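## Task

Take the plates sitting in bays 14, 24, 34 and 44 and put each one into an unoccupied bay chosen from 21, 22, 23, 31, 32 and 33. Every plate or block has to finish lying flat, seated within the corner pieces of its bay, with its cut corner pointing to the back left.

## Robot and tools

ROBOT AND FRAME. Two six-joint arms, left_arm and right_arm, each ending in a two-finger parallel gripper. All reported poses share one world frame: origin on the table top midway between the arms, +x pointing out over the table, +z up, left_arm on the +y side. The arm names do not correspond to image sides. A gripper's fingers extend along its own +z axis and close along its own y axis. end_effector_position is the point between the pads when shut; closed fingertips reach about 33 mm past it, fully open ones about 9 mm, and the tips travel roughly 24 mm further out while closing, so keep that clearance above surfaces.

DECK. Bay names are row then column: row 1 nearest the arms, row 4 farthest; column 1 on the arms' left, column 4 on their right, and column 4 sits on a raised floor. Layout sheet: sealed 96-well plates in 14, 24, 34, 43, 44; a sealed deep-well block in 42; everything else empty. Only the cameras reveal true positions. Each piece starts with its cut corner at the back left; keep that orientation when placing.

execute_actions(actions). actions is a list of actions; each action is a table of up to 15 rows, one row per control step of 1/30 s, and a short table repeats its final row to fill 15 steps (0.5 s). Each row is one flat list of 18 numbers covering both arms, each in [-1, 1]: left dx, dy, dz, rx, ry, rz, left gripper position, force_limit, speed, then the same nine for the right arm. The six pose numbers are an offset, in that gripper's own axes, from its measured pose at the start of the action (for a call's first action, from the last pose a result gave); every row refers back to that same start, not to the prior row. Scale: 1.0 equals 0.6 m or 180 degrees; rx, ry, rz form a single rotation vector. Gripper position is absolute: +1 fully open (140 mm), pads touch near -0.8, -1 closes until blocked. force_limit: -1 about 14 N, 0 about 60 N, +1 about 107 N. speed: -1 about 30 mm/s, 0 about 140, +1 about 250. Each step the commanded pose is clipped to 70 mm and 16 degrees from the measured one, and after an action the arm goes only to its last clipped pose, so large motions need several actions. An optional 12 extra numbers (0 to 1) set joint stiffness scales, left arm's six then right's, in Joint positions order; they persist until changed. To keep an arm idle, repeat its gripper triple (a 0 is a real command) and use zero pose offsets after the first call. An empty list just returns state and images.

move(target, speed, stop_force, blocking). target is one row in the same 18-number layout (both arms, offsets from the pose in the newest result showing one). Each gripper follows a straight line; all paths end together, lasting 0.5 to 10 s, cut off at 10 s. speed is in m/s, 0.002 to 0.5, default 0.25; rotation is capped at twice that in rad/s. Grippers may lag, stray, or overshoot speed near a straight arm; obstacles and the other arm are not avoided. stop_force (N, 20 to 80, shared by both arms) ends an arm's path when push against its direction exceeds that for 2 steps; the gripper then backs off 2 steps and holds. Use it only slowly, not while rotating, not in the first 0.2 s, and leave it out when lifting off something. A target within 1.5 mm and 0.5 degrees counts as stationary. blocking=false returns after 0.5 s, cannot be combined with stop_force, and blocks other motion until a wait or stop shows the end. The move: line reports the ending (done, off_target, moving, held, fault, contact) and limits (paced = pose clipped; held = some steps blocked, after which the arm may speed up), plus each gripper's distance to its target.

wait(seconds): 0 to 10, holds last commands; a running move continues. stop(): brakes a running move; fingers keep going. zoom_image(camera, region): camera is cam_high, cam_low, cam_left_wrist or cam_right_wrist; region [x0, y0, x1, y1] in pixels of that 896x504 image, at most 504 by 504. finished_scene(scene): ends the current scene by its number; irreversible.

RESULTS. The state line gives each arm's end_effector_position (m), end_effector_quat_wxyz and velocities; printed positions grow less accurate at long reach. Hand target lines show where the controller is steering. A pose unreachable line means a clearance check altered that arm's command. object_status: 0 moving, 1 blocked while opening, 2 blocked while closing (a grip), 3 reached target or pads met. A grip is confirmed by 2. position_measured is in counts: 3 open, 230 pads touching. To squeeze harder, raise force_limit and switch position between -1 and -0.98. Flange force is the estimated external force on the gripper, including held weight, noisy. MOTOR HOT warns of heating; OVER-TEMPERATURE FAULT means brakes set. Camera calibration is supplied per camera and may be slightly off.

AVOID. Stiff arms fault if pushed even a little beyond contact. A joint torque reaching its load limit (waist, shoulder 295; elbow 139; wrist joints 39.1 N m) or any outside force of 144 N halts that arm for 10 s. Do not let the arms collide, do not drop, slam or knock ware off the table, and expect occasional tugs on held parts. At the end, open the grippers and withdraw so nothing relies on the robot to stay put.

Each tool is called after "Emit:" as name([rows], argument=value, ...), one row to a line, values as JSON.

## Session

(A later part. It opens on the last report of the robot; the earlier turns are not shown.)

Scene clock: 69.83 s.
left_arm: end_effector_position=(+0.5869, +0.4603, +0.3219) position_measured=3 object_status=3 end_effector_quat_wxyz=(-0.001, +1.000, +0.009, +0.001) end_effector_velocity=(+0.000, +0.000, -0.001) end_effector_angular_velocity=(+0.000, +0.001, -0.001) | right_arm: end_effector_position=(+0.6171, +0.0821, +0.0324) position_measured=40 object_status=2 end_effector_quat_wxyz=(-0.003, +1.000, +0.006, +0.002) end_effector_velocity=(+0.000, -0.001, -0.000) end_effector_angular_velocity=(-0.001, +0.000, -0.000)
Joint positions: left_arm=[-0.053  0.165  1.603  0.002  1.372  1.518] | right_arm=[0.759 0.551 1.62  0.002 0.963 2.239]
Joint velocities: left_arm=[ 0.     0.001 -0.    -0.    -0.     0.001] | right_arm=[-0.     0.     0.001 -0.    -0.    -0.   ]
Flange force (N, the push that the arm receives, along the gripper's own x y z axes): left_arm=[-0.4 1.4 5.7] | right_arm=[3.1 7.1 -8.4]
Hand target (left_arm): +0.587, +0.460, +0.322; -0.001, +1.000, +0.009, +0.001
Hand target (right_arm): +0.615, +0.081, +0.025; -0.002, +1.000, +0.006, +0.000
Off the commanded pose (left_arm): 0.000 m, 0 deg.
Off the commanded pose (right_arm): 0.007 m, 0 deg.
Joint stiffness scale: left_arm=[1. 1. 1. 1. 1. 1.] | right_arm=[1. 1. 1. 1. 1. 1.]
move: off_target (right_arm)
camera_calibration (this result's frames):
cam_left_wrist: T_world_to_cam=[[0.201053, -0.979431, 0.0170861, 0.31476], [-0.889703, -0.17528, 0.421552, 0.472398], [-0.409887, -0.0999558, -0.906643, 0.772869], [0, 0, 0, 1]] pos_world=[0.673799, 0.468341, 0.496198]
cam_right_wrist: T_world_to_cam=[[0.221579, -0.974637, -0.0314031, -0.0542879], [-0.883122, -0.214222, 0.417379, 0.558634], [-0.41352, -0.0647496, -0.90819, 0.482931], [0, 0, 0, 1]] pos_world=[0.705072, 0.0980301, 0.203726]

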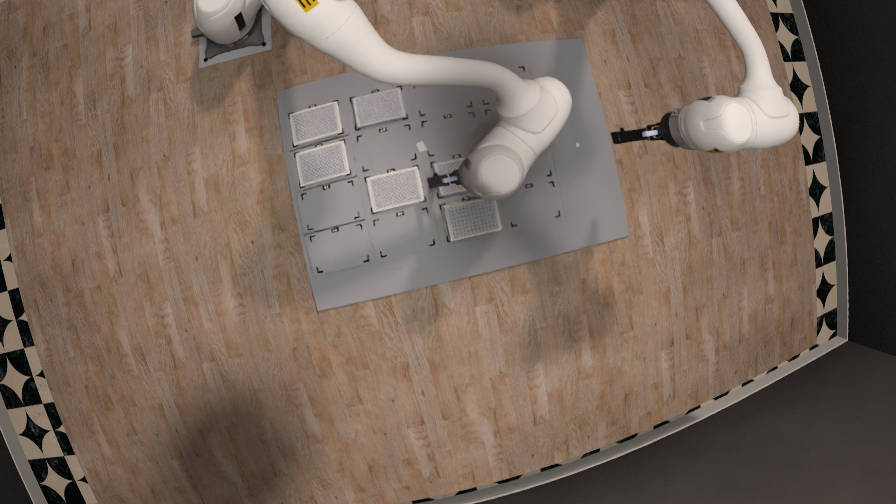

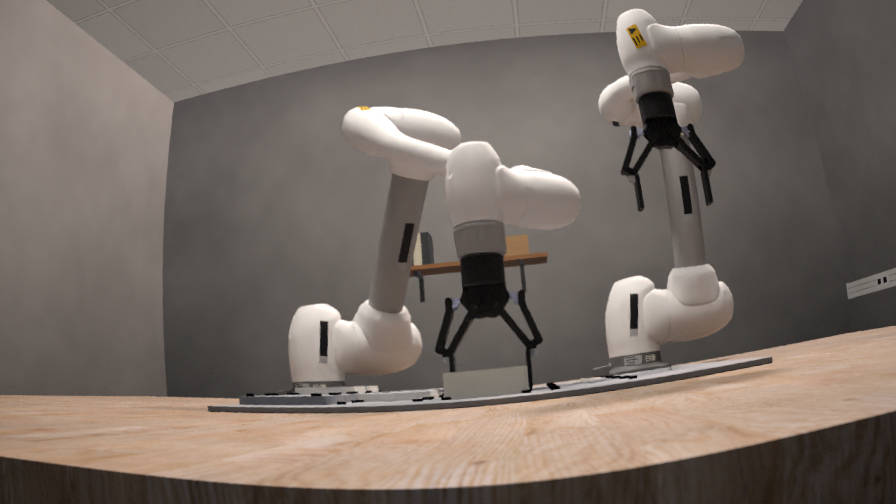

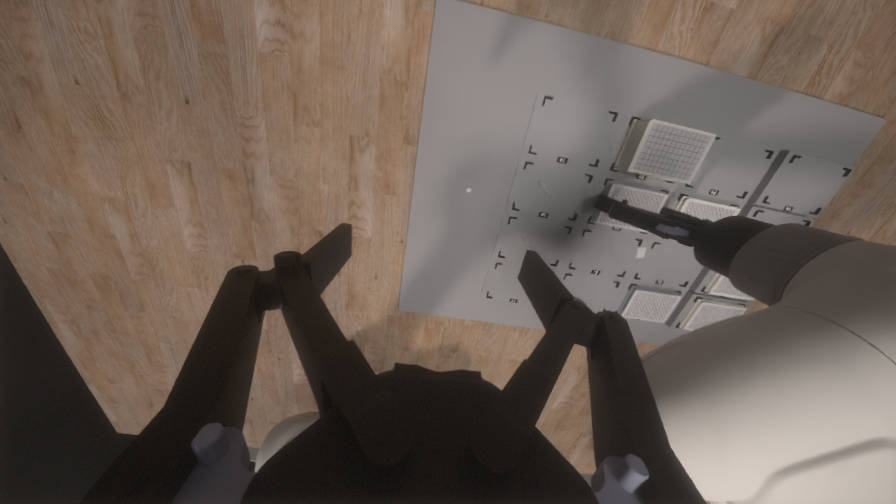

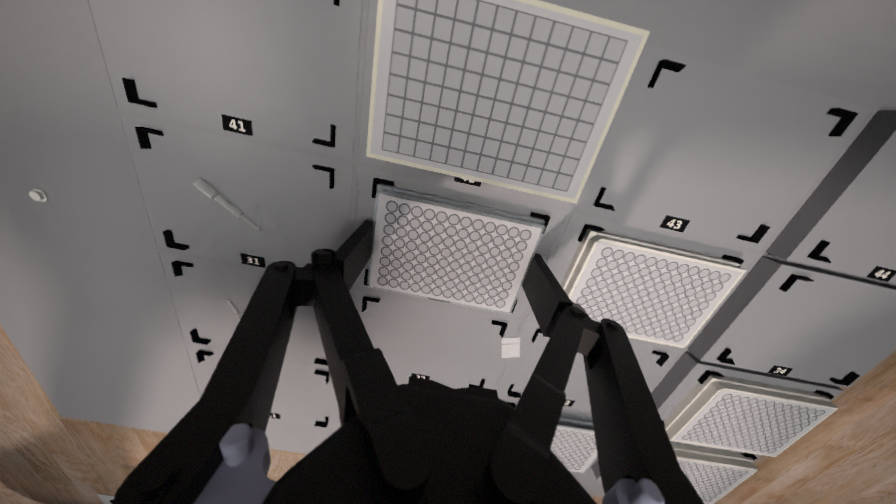

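Emit:
move(target=[0,0,0,0,0,0,1,0,0,0,0,-0.003,0,0,0,0.9,0,0.3], speed=0.05)

Emit:
move(target=[0,0,0,0,0,0,1,0,0,0,0,-0.062,0,0,0,0.9,0,0.3], speed=0.15)

Emit:
move(target=[0,0,0,0,0,0,1,0,0,-0.1882,0.5447,-0.003,0,0,-0.002,1,0,0], speed=0.4)

Scene clock: 76.23 s.
left_arm: end_effector_position=(+0.5869, +0.4603, +0.3219) position_measured=3 object_status=3 end_effector_quat_wxyz=(-0.001, +1.000, +0.009, +0.001) end_effector_velocity=(-0.000, +0.000, -0.001) end_effector_angular_velocity=(+0.002, +0.002, -0.000) | right_arm: end_effector_position=(+0.6171, +0.0821, +0.0324) position_measured=16 object_status=3 end_effector_quat_wxyz=(-0.003, +1.000, +0.006, +0.002) end_effector_velocity=(-0.001, -0.000, -0.001) end_effector_angular_velocity=(+0.000, +0.001, -0.001)
Joint positions: left_arm=[-0.053  0.165  1.603  0.002  1.372  1.518] | right_arm=[0.759 0.551 1.62  0.002 0.963 2.239]
Joint velocities: left_arm=[-0.001  0.001  0.     0.002  0.001 -0.001] | right_arm=[-0.     0.     0.001  0.001 -0.     0.   ]
Flange force (N, the push that the arm receives, along the gripper's own x y z axes): left_arm=[-0.5 2.3 5.6] | right_arm=[4.6 4.4 3.5]
Hand target (left_arm): +0.587, +0.460, +0.322; -0.001, +1.000, +0.009, +0.001
Hand target (right_arm): +0.617, +0.082, +0.034; -0.003, +1.000, +0.006, +0.002
Off the commanded pose (left_arm): 0.000 m, 0 deg.
Off the commanded pose (right_arm): 0.002 m, 0 deg.
Joint stiffness scale: left_arm=[1. 1. 1. 1. 1. 1.] | right_arm=[1. 1. 1. 1. 1. 1.]
move: done
camera_calibration (this result's frames):
cam_left_wrist: T_world_to_cam=[[0.201053, -0.979431, 0.0170859, 0.314761], [-0.889702, -0.17528, 0.421553, 0.472398], [-0.409887, -0.0999557, -0.906643, 0.772869], [0, 0, 0, 1]] pos_world=[0.6738, 0.468341, 0.496198]
cam_right_wrist: T_world_to_cam=[[0.22158, -0.974636, -0.0314155, -0.0542865], [-0.883131, -0.214229, 0.417355, 0.558648], [-0.413499, -0.0647335, -0.9082, 0.482913], [0, 0, 0, 1]] pos_world=[0.705072, 0.0980299, 0.203722]

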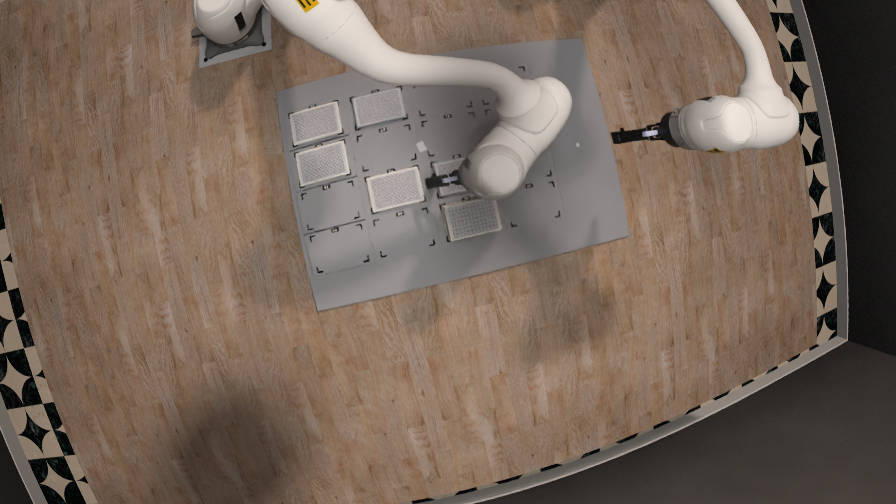

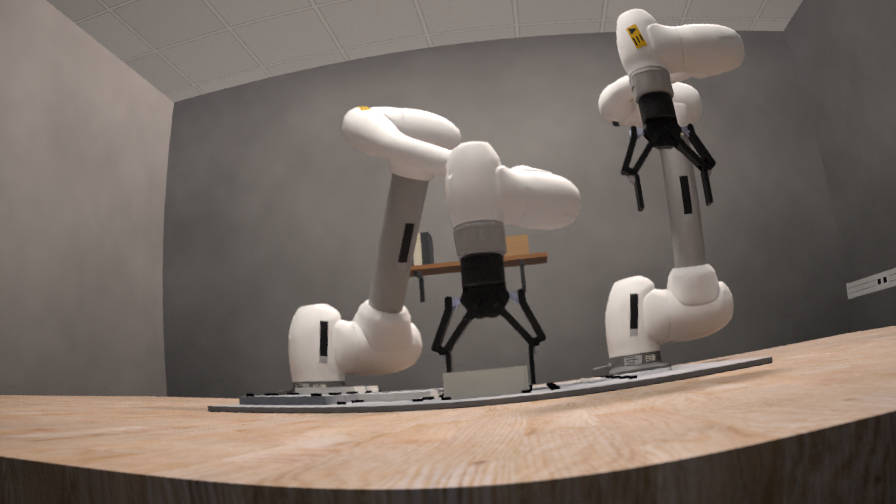

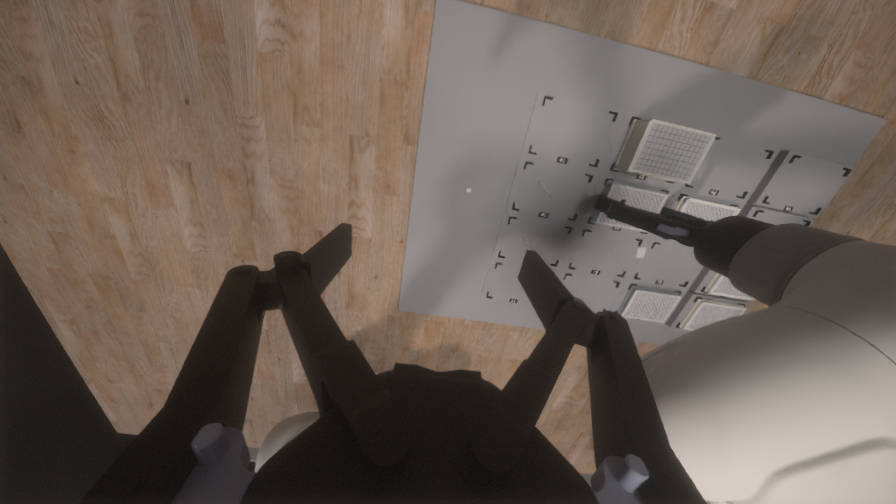

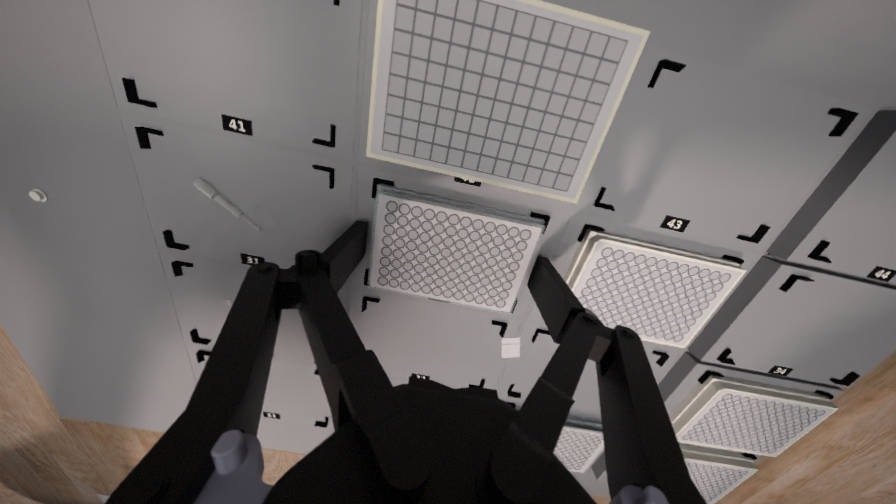

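Scene clock: 77.07 s.
left_arm: end_effector_position=(+0.5869, +0.4603, +0.3219) position_measured=3 object_status=3 end_effector_quat_wxyz=(-0.001, +1.000, +0.009, +0.001) end_effector_velocity=(-0.000, -0.000, -0.001) end_effector_angular_velocity=(-0.000, +0.002, -0.000) | right_arm: end_effector_position=(+0.6158, +0.0810, +0.0638) position_measured=16 object_status=3 end_effector_quat_wxyz=(-0.002, +1.000, +0.006, +0.001) end_effector_velocity=(-0.001, -0.000, +0.002) end_effector_angular_velocity=(-0.001, +0.002, -0.001)
Joint positions: left_arm=[-0.053  0.165  1.603  0.002  1.372  1.518] | right_arm=[0.759 0.523 1.6   0.002 1.015 2.239]
Joint velocities: left_arm=[-0.     0.001  0.    -0.     0.001  0.   ] | right_arm=[-0.    -0.001 -0.001  0.001  0.005  0.   ]
Flange force (N, the push that the arm receives, along the gripper's own x y z axes): left_arm=[0.8 0.5 5.7] | right_arm=[4.0 5.5 1.3]
Hand target (left_arm): +0.587, +0.460, +0.322; -0.001, +1.000, +0.009, +0.001
Hand target (right_arm): +0.617, +0.082, +0.070; -0.003, +1.000, +0.006, +0.002
Off the commanded pose (left_arm): 0.000 m, 0 deg.
Off the commanded pose (right_arm): 0.006 m, 0 deg.
Joint stiffness scale: left_arm=[1. 1. 1. 1. 1. 1.] | right_arm=[1. 1. 1. 1. 1. 1.]
move: off_target (right_arm)
camera_calibration (this result's frames):
cam_left_wrist: T_world_to_cam=[[0.201053, -0.979431, 0.0170859, 0.314761], [-0.889702, -0.17528, 0.421553, 0.472398], [-0.409887, -0.0999556, -0.906643, 0.772869], [0, 0, 0, 1]] pos_world=[0.673799, 0.468341, 0.496198]
cam_right_wrist: T_world_to_cam=[[0.221555, -0.974693, -0.0297717, -0.0541058], [-0.881864, -0.213298, 0.420499, 0.543108], [-0.416208, -0.0669091, -0.906804, 0.512594], [0, 0, 0, 1]] pos_world=[0.704281, 0.0974046, 0.234836]

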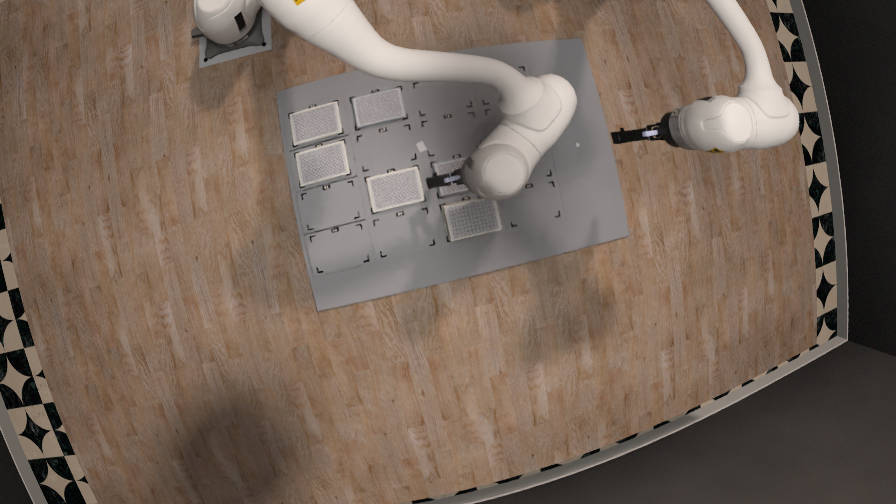

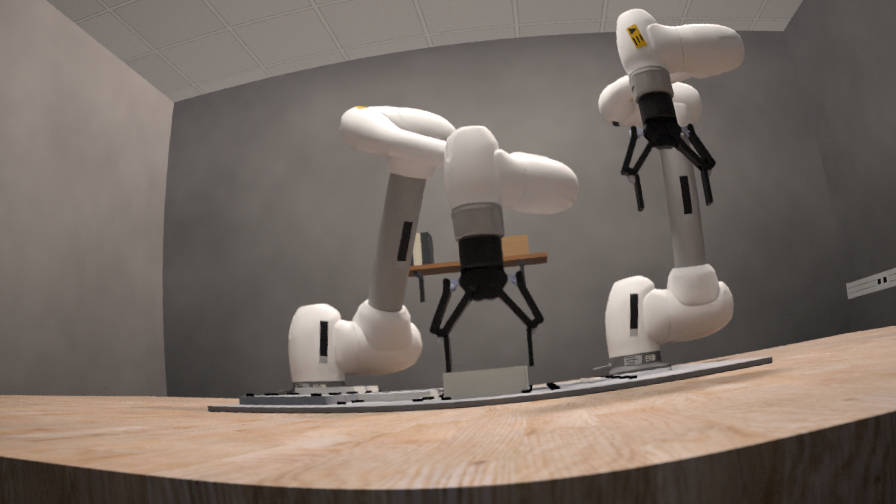

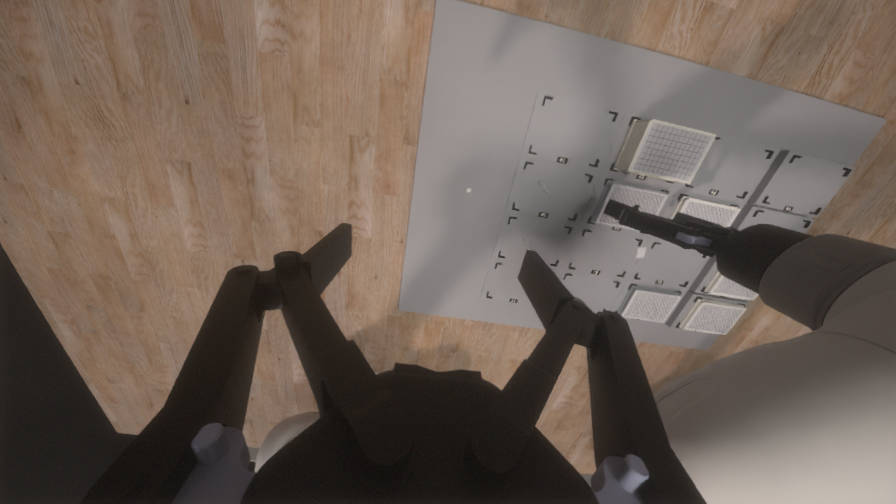

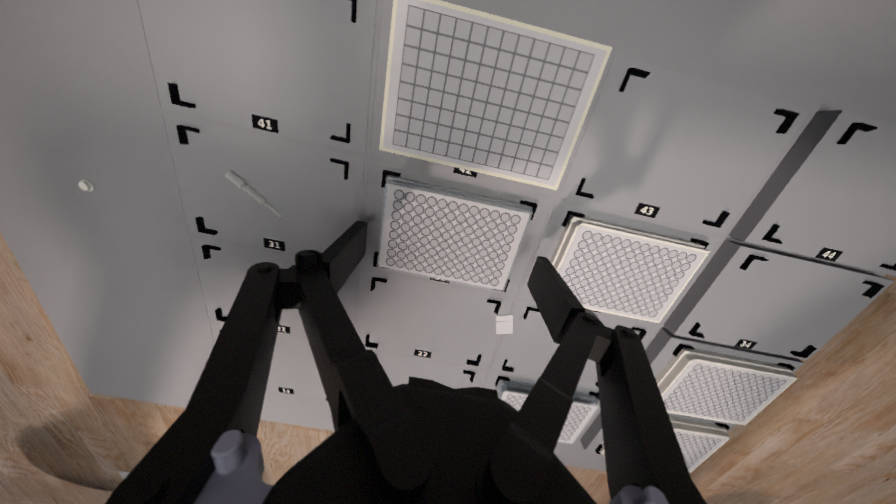

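Scene clock: 78.60 s.
left_arm: end_effector_position=(+0.5869, +0.4603, +0.3219) position_measured=3 object_status=3 end_effector_quat_wxyz=(-0.001, +1.000, +0.009, +0.001) end_effector_velocity=(+0.000, -0.000, -0.000) end_effector_angular_velocity=(-0.000, +0.000, +0.000) | right_arm: end_effector_position=(+0.5073, -0.2465, +0.0643) position_measured=3 object_status=3 end_effector_quat_wxyz=(+0.000, +1.000, +0.007, -0.001) end_effector_velocity=(-0.001, -0.002, +0.000) end_effector_angular_velocity=(+0.002, +0.000, +0.001)
Joint positions: left_arm=[-0.053  0.165  1.603  0.002  1.372  1.518] | right_arm=[0.397 0.158 2.132 0.    0.855 1.875]
Joint velocities: left_arm=[ 0.  0. -0. -0.  0. -0.] | right_arm=[-0.005 -0.002  0.003  0.003 -0.    -0.008]
Flange force (N, the push that the arm receives, along the gripper's own x y z axes): left_arm=[-1.1 1.1 5.4] | right_arm=[3.8 3.3 5.6]
Hand target (left_arm): +0.587, +0.460, +0.322; -0.001, +1.000, +0.009, +0.001
Hand target (right_arm): +0.506, -0.247, +0.065; -0.001, +1.000, +0.009, +0.001
Off the commanded pose (left_arm): 0.000 m, 0 deg.
Off the commanded pose (right_arm): 0.001 m, 0 deg.
Joint stiffness scale: left_arm=[1. 1. 1. 1. 1. 1.] | right_arm=[1. 1. 1. 1. 1. 1.]
move: done
camera_calibration (this result's frames):
cam_left_wrist: T_world_to_cam=[[0.201053, -0.979431, 0.017086, 0.31476], [-0.889702, -0.17528, 0.421553, 0.472398], [-0.409887, -0.0999557, -0.906643, 0.772869], [0, 0, 0, 1]] pos_world=[0.673799, 0.468341, 0.496198]
cam_right_wrist: T_world_to_cam=[[0.223913, -0.974239, -0.0268404, -0.350573], [-0.879506, -0.213853, 0.42513, 0.375677], [-0.419919, -0.0715859, -0.904734, 0.446517], [0, 0, 0, 1]] pos_world=[0.596409, -0.229238, 0.234857]

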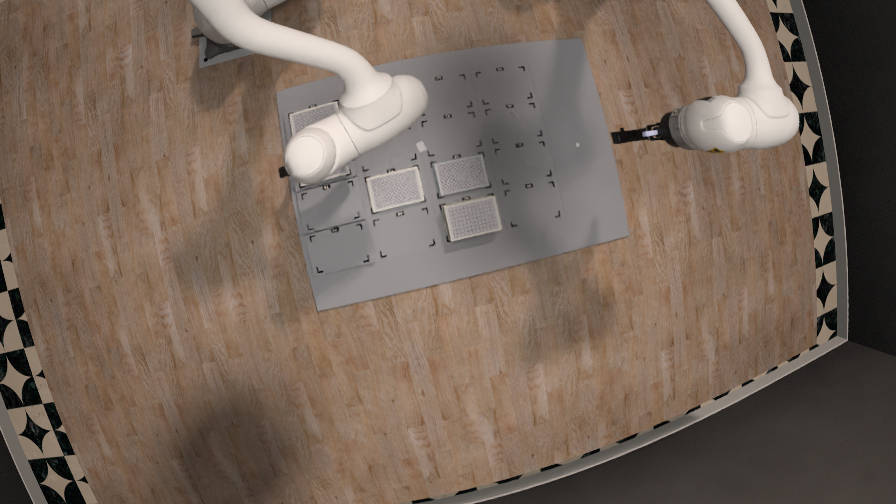

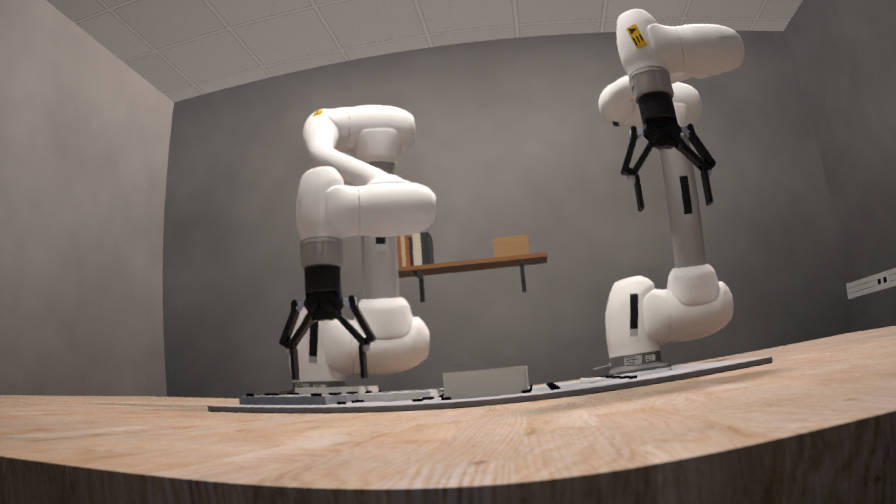

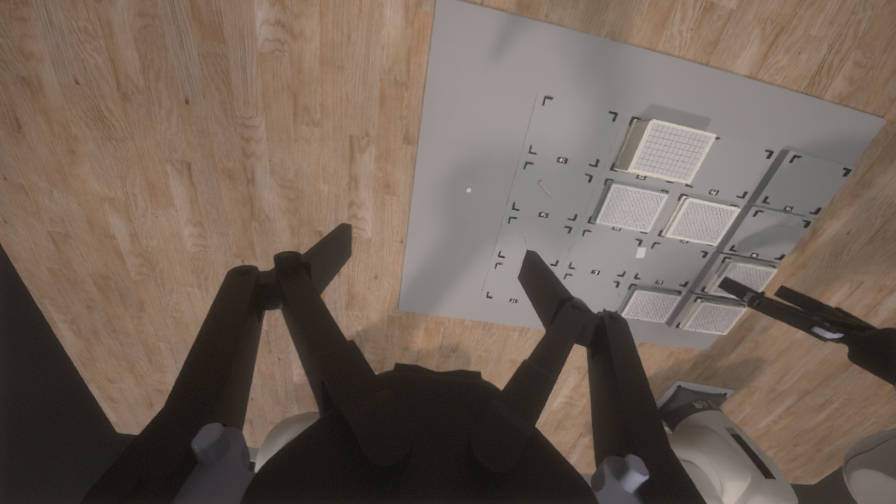

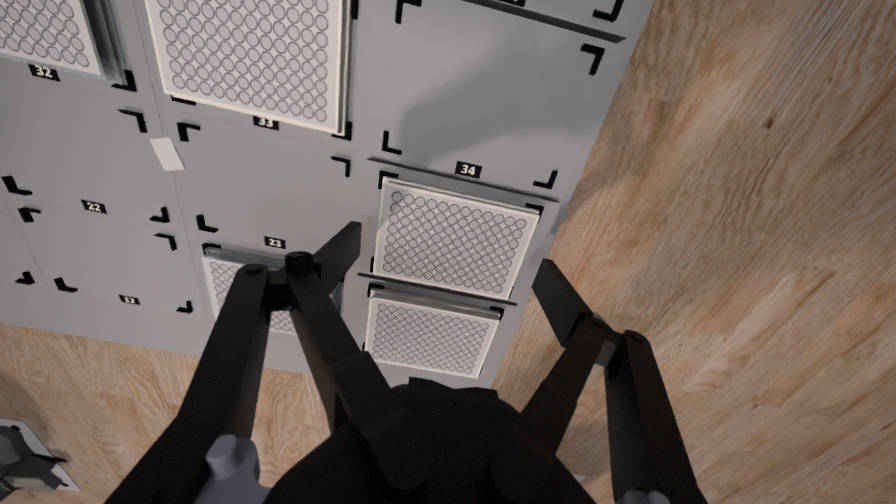

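Emit:
move(target=[0,0,0,0,0,0,1,0,0,0,0,0.039,0,0,0,1,0,0], speed=0.05)

Emit:
move(target=[0,0,0,0,0,0,1,0,0,0,0,-0.004,0,0,0,-1,0,-0.6], speed=0.05)

Emit:
zoom_image(camera="cam_right_wrist", region=[314,130,614,340])

Scene clock: 82.83 s.
left_arm: end_effector_position=(+0.5869, +0.4603, +0.3219) position_measured=3 object_status=3 end_effector_quat_wxyz=(-0.001, +1.000, +0.009, +0.001) end_effector_velocity=(+0.000, +0.000, +0.000) end_effector_angular_velocity=(+0.001, -0.001, -0.001) | right_arm: end_effector_position=(+0.5091, -0.2462, +0.0452) position_measured=3 object_status=3 end_effector_quat_wxyz=(-0.000, +1.000, +0.007, +0.001) end_effector_velocity=(+0.000, +0.000, -0.002) end_effector_angular_velocity=(+0.000, -0.001, +0.000)
Joint positions: left_arm=[-0.053  0.165  1.603  0.002  1.372  1.518] | right_arm=[0.396 0.183 2.146 0.    0.811 1.874]
Joint velocities: left_arm=[-0.    -0.001 -0.     0.001 -0.001  0.   ] | right_arm=[ 0.     0.003  0.002  0.    -0.005 -0.   ]
Flange force (N, the push that the arm receives, along the gripper's own x y z axes): left_arm=[-0.6 0.8 5.1] | right_arm=[1.5 7.0 3.6]
Hand target (left_arm): +0.587, +0.460, +0.322; -0.001, +1.000, +0.009, +0.001
Hand target (right_arm): +0.507, -0.247, +0.041; +0.000, +1.000, +0.007, -0.001
Off the commanded pose (left_arm): 0.000 m, 0 deg.
Off the commanded pose (right_arm): 0.005 m, 0 deg.
Joint stiffness scale: left_arm=[1. 1. 1. 1. 1. 1.] | right_arm=[1. 1. 1. 1. 1. 1.]
move: off_target (right_arm)
camera_calibration (this result's frames):
cam_right_wrist: T_world_to_cam=[[0.224241, -0.974149, -0.0273761, -0.351277], [-0.881018, -0.214651, 0.421582, 0.386235], [-0.41656, -0.0704172, -0.906377, 0.428693], [0, 0, 0, 1]] pos_world=[0.597628, -0.229104, 0.216111]

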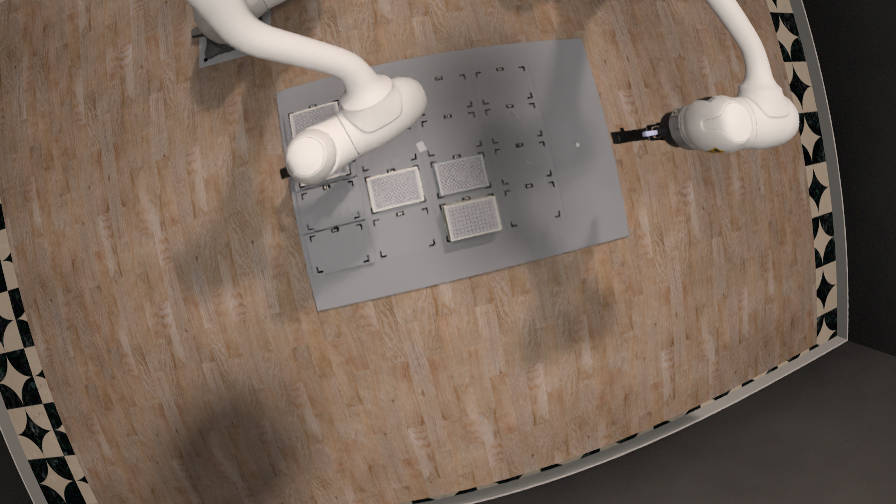

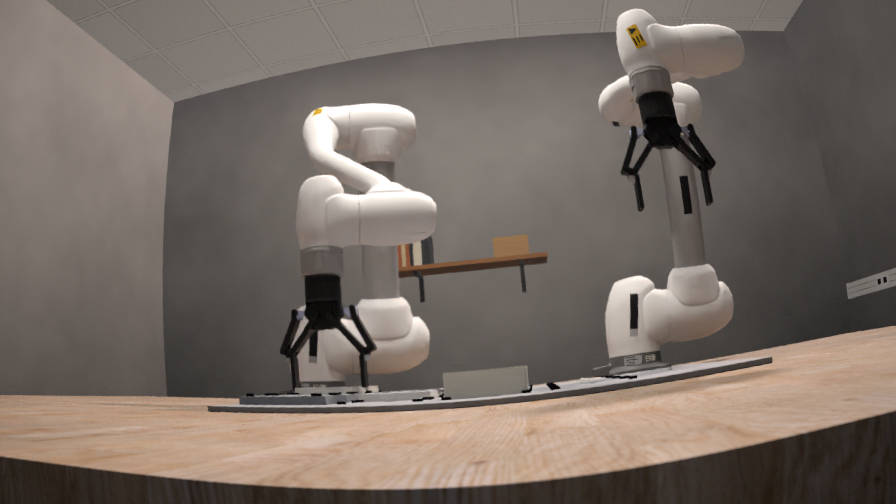

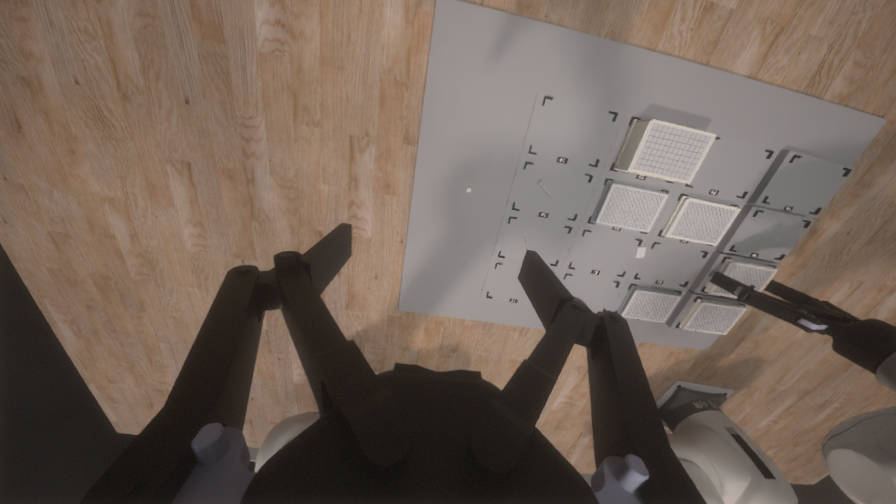

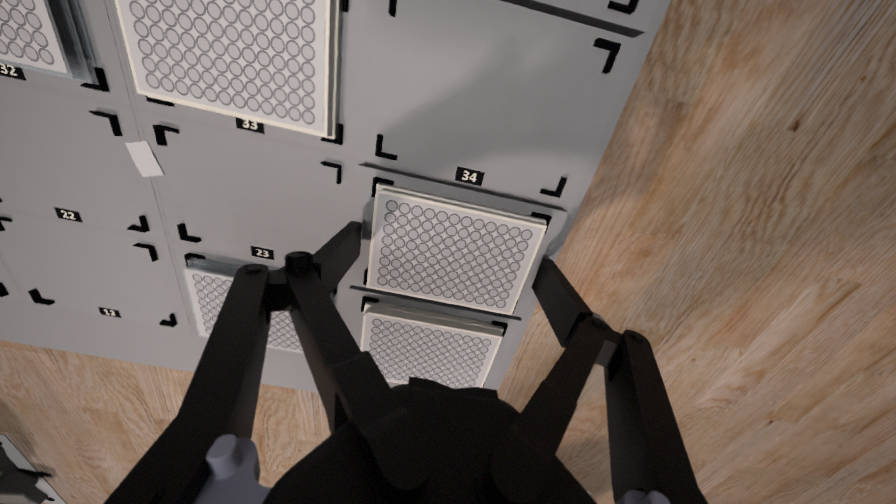

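Scene clock: 83.53 s.
left_arm: end_effector_position=(+0.5869, +0.4603, +0.3219) position_measured=3 object_status=3 end_effector_quat_wxyz=(-0.001, +1.000, +0.009, +0.001) end_effector_velocity=(-0.000, -0.001, +0.000) end_effector_angular_velocity=(-0.001, -0.000, +0.000) | right_arm: end_effector_position=(+0.5092, -0.2462, +0.0461) position_measured=39 object_status=2 end_effector_quat_wxyz=(-0.000, +1.000, +0.007, +0.001) end_effector_velocity=(+0.000, -0.000, +0.000) end_effector_angular_velocity=(-0.001, -0.000, +0.001)
Joint positions: left_arm=[-0.053  0.165  1.603  0.002  1.372  1.518] | right_arm=[0.396 0.182 2.145 0.    0.813 1.874]
Joint velocities: left_arm=[-0.    -0.001  0.    -0.001  0.    -0.   ] | right_arm=[-0.001  0.    -0.    -0.001  0.    -0.   ]
Flange force (N, the push that the arm receives, along the gripper's own x y z axes): left_arm=[0.3 1.5 5.3] | right_arm=[2.7 14.3 -21.3]
Hand target (left_arm): +0.587, +0.460, +0.322; -0.001, +1.000, +0.009, +0.001
Hand target (right_arm): +0.509, -0.246, +0.048; -0.000, +1.000, +0.007, +0.001
Off the commanded pose (left_arm): 0.000 m, 0 deg.
Off the commanded pose (right_arm): 0.001 m, 0 deg.
Joint stiffness scale: left_arm=[1. 1. 1. 1. 1. 1.] | right_arm=[1. 1. 1. 1. 1. 1.]
move: done
camera_calibration (this result's frames):
cam_left_wrist: T_world_to_cam=[[0.201053, -0.979431, 0.017086, 0.314761], [-0.889702, -0.17528, 0.421553, 0.472398], [-0.409887, -0.0999556, -0.906643, 0.772869], [0, 0, 0, 1]] pos_world=[0.673799, 0.468341, 0.496198]
cam_right_wrist: T_world_to_cam=[[0.22424, -0.974149, -0.0273734, -0.351246], [-0.881004, -0.214646, 0.421615, 0.385876], [-0.416591, -0.0704269, -0.906362, 0.429584], [0, 0, 0, 1]] pos_world=[0.597683, -0.229085, 0.217053]

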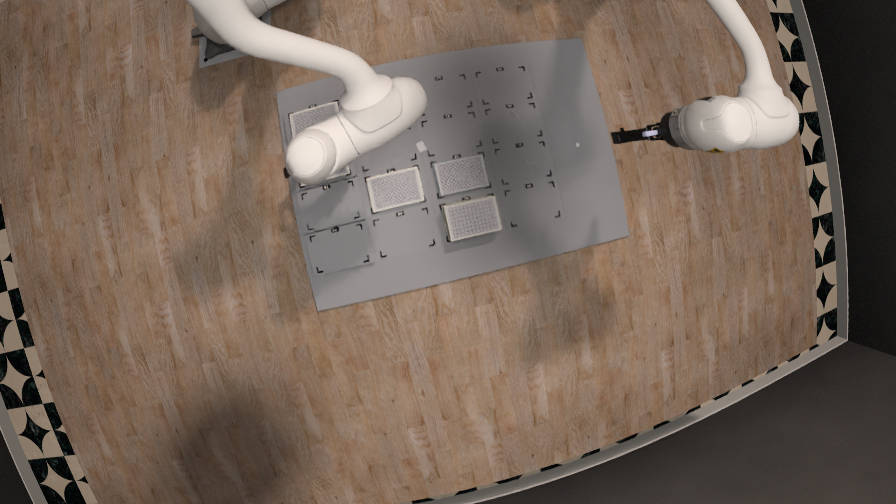

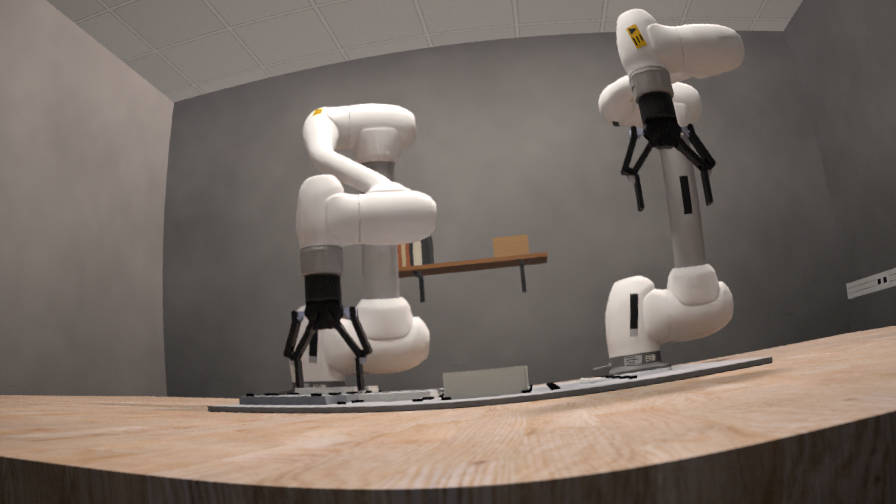

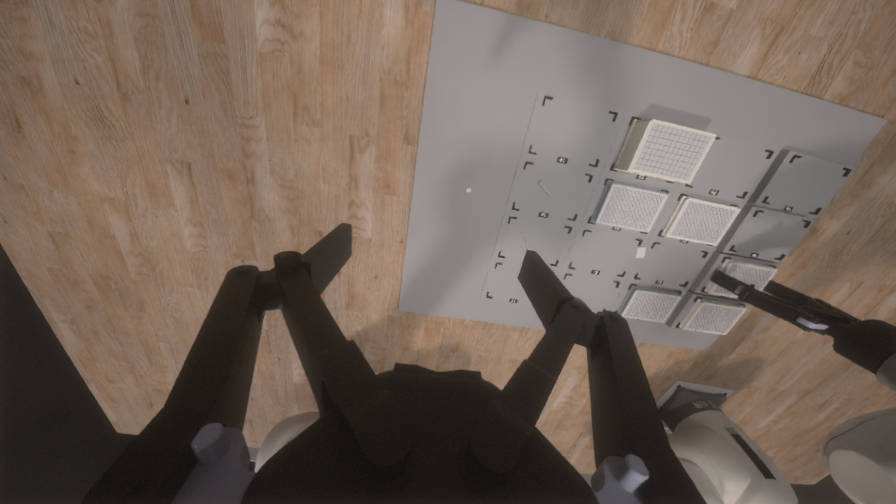

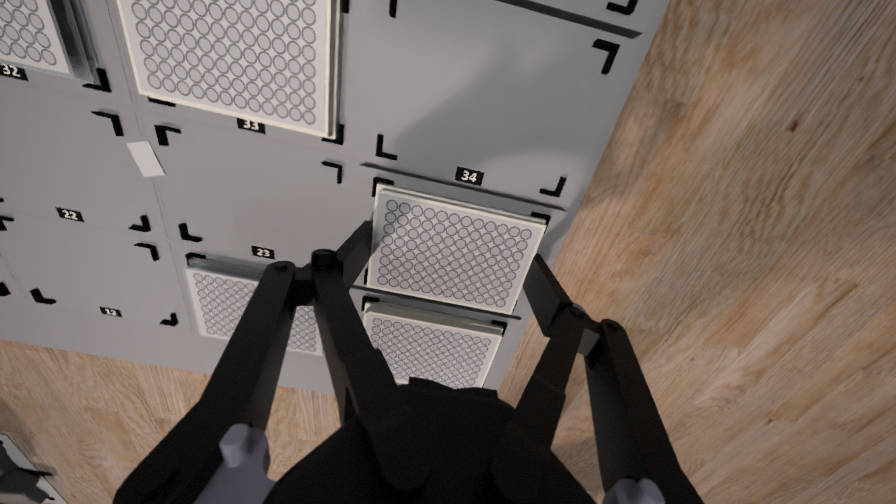

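Region (314, 130, 614, 340) of cam_right_wrist's 896x504 image, scaled by 1.680, with more detail than that image has; it fills the top 353 rows of this view, and the rest is white.

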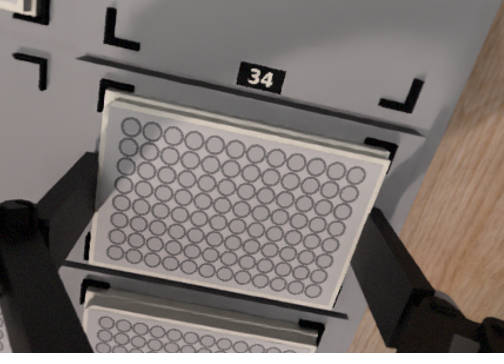

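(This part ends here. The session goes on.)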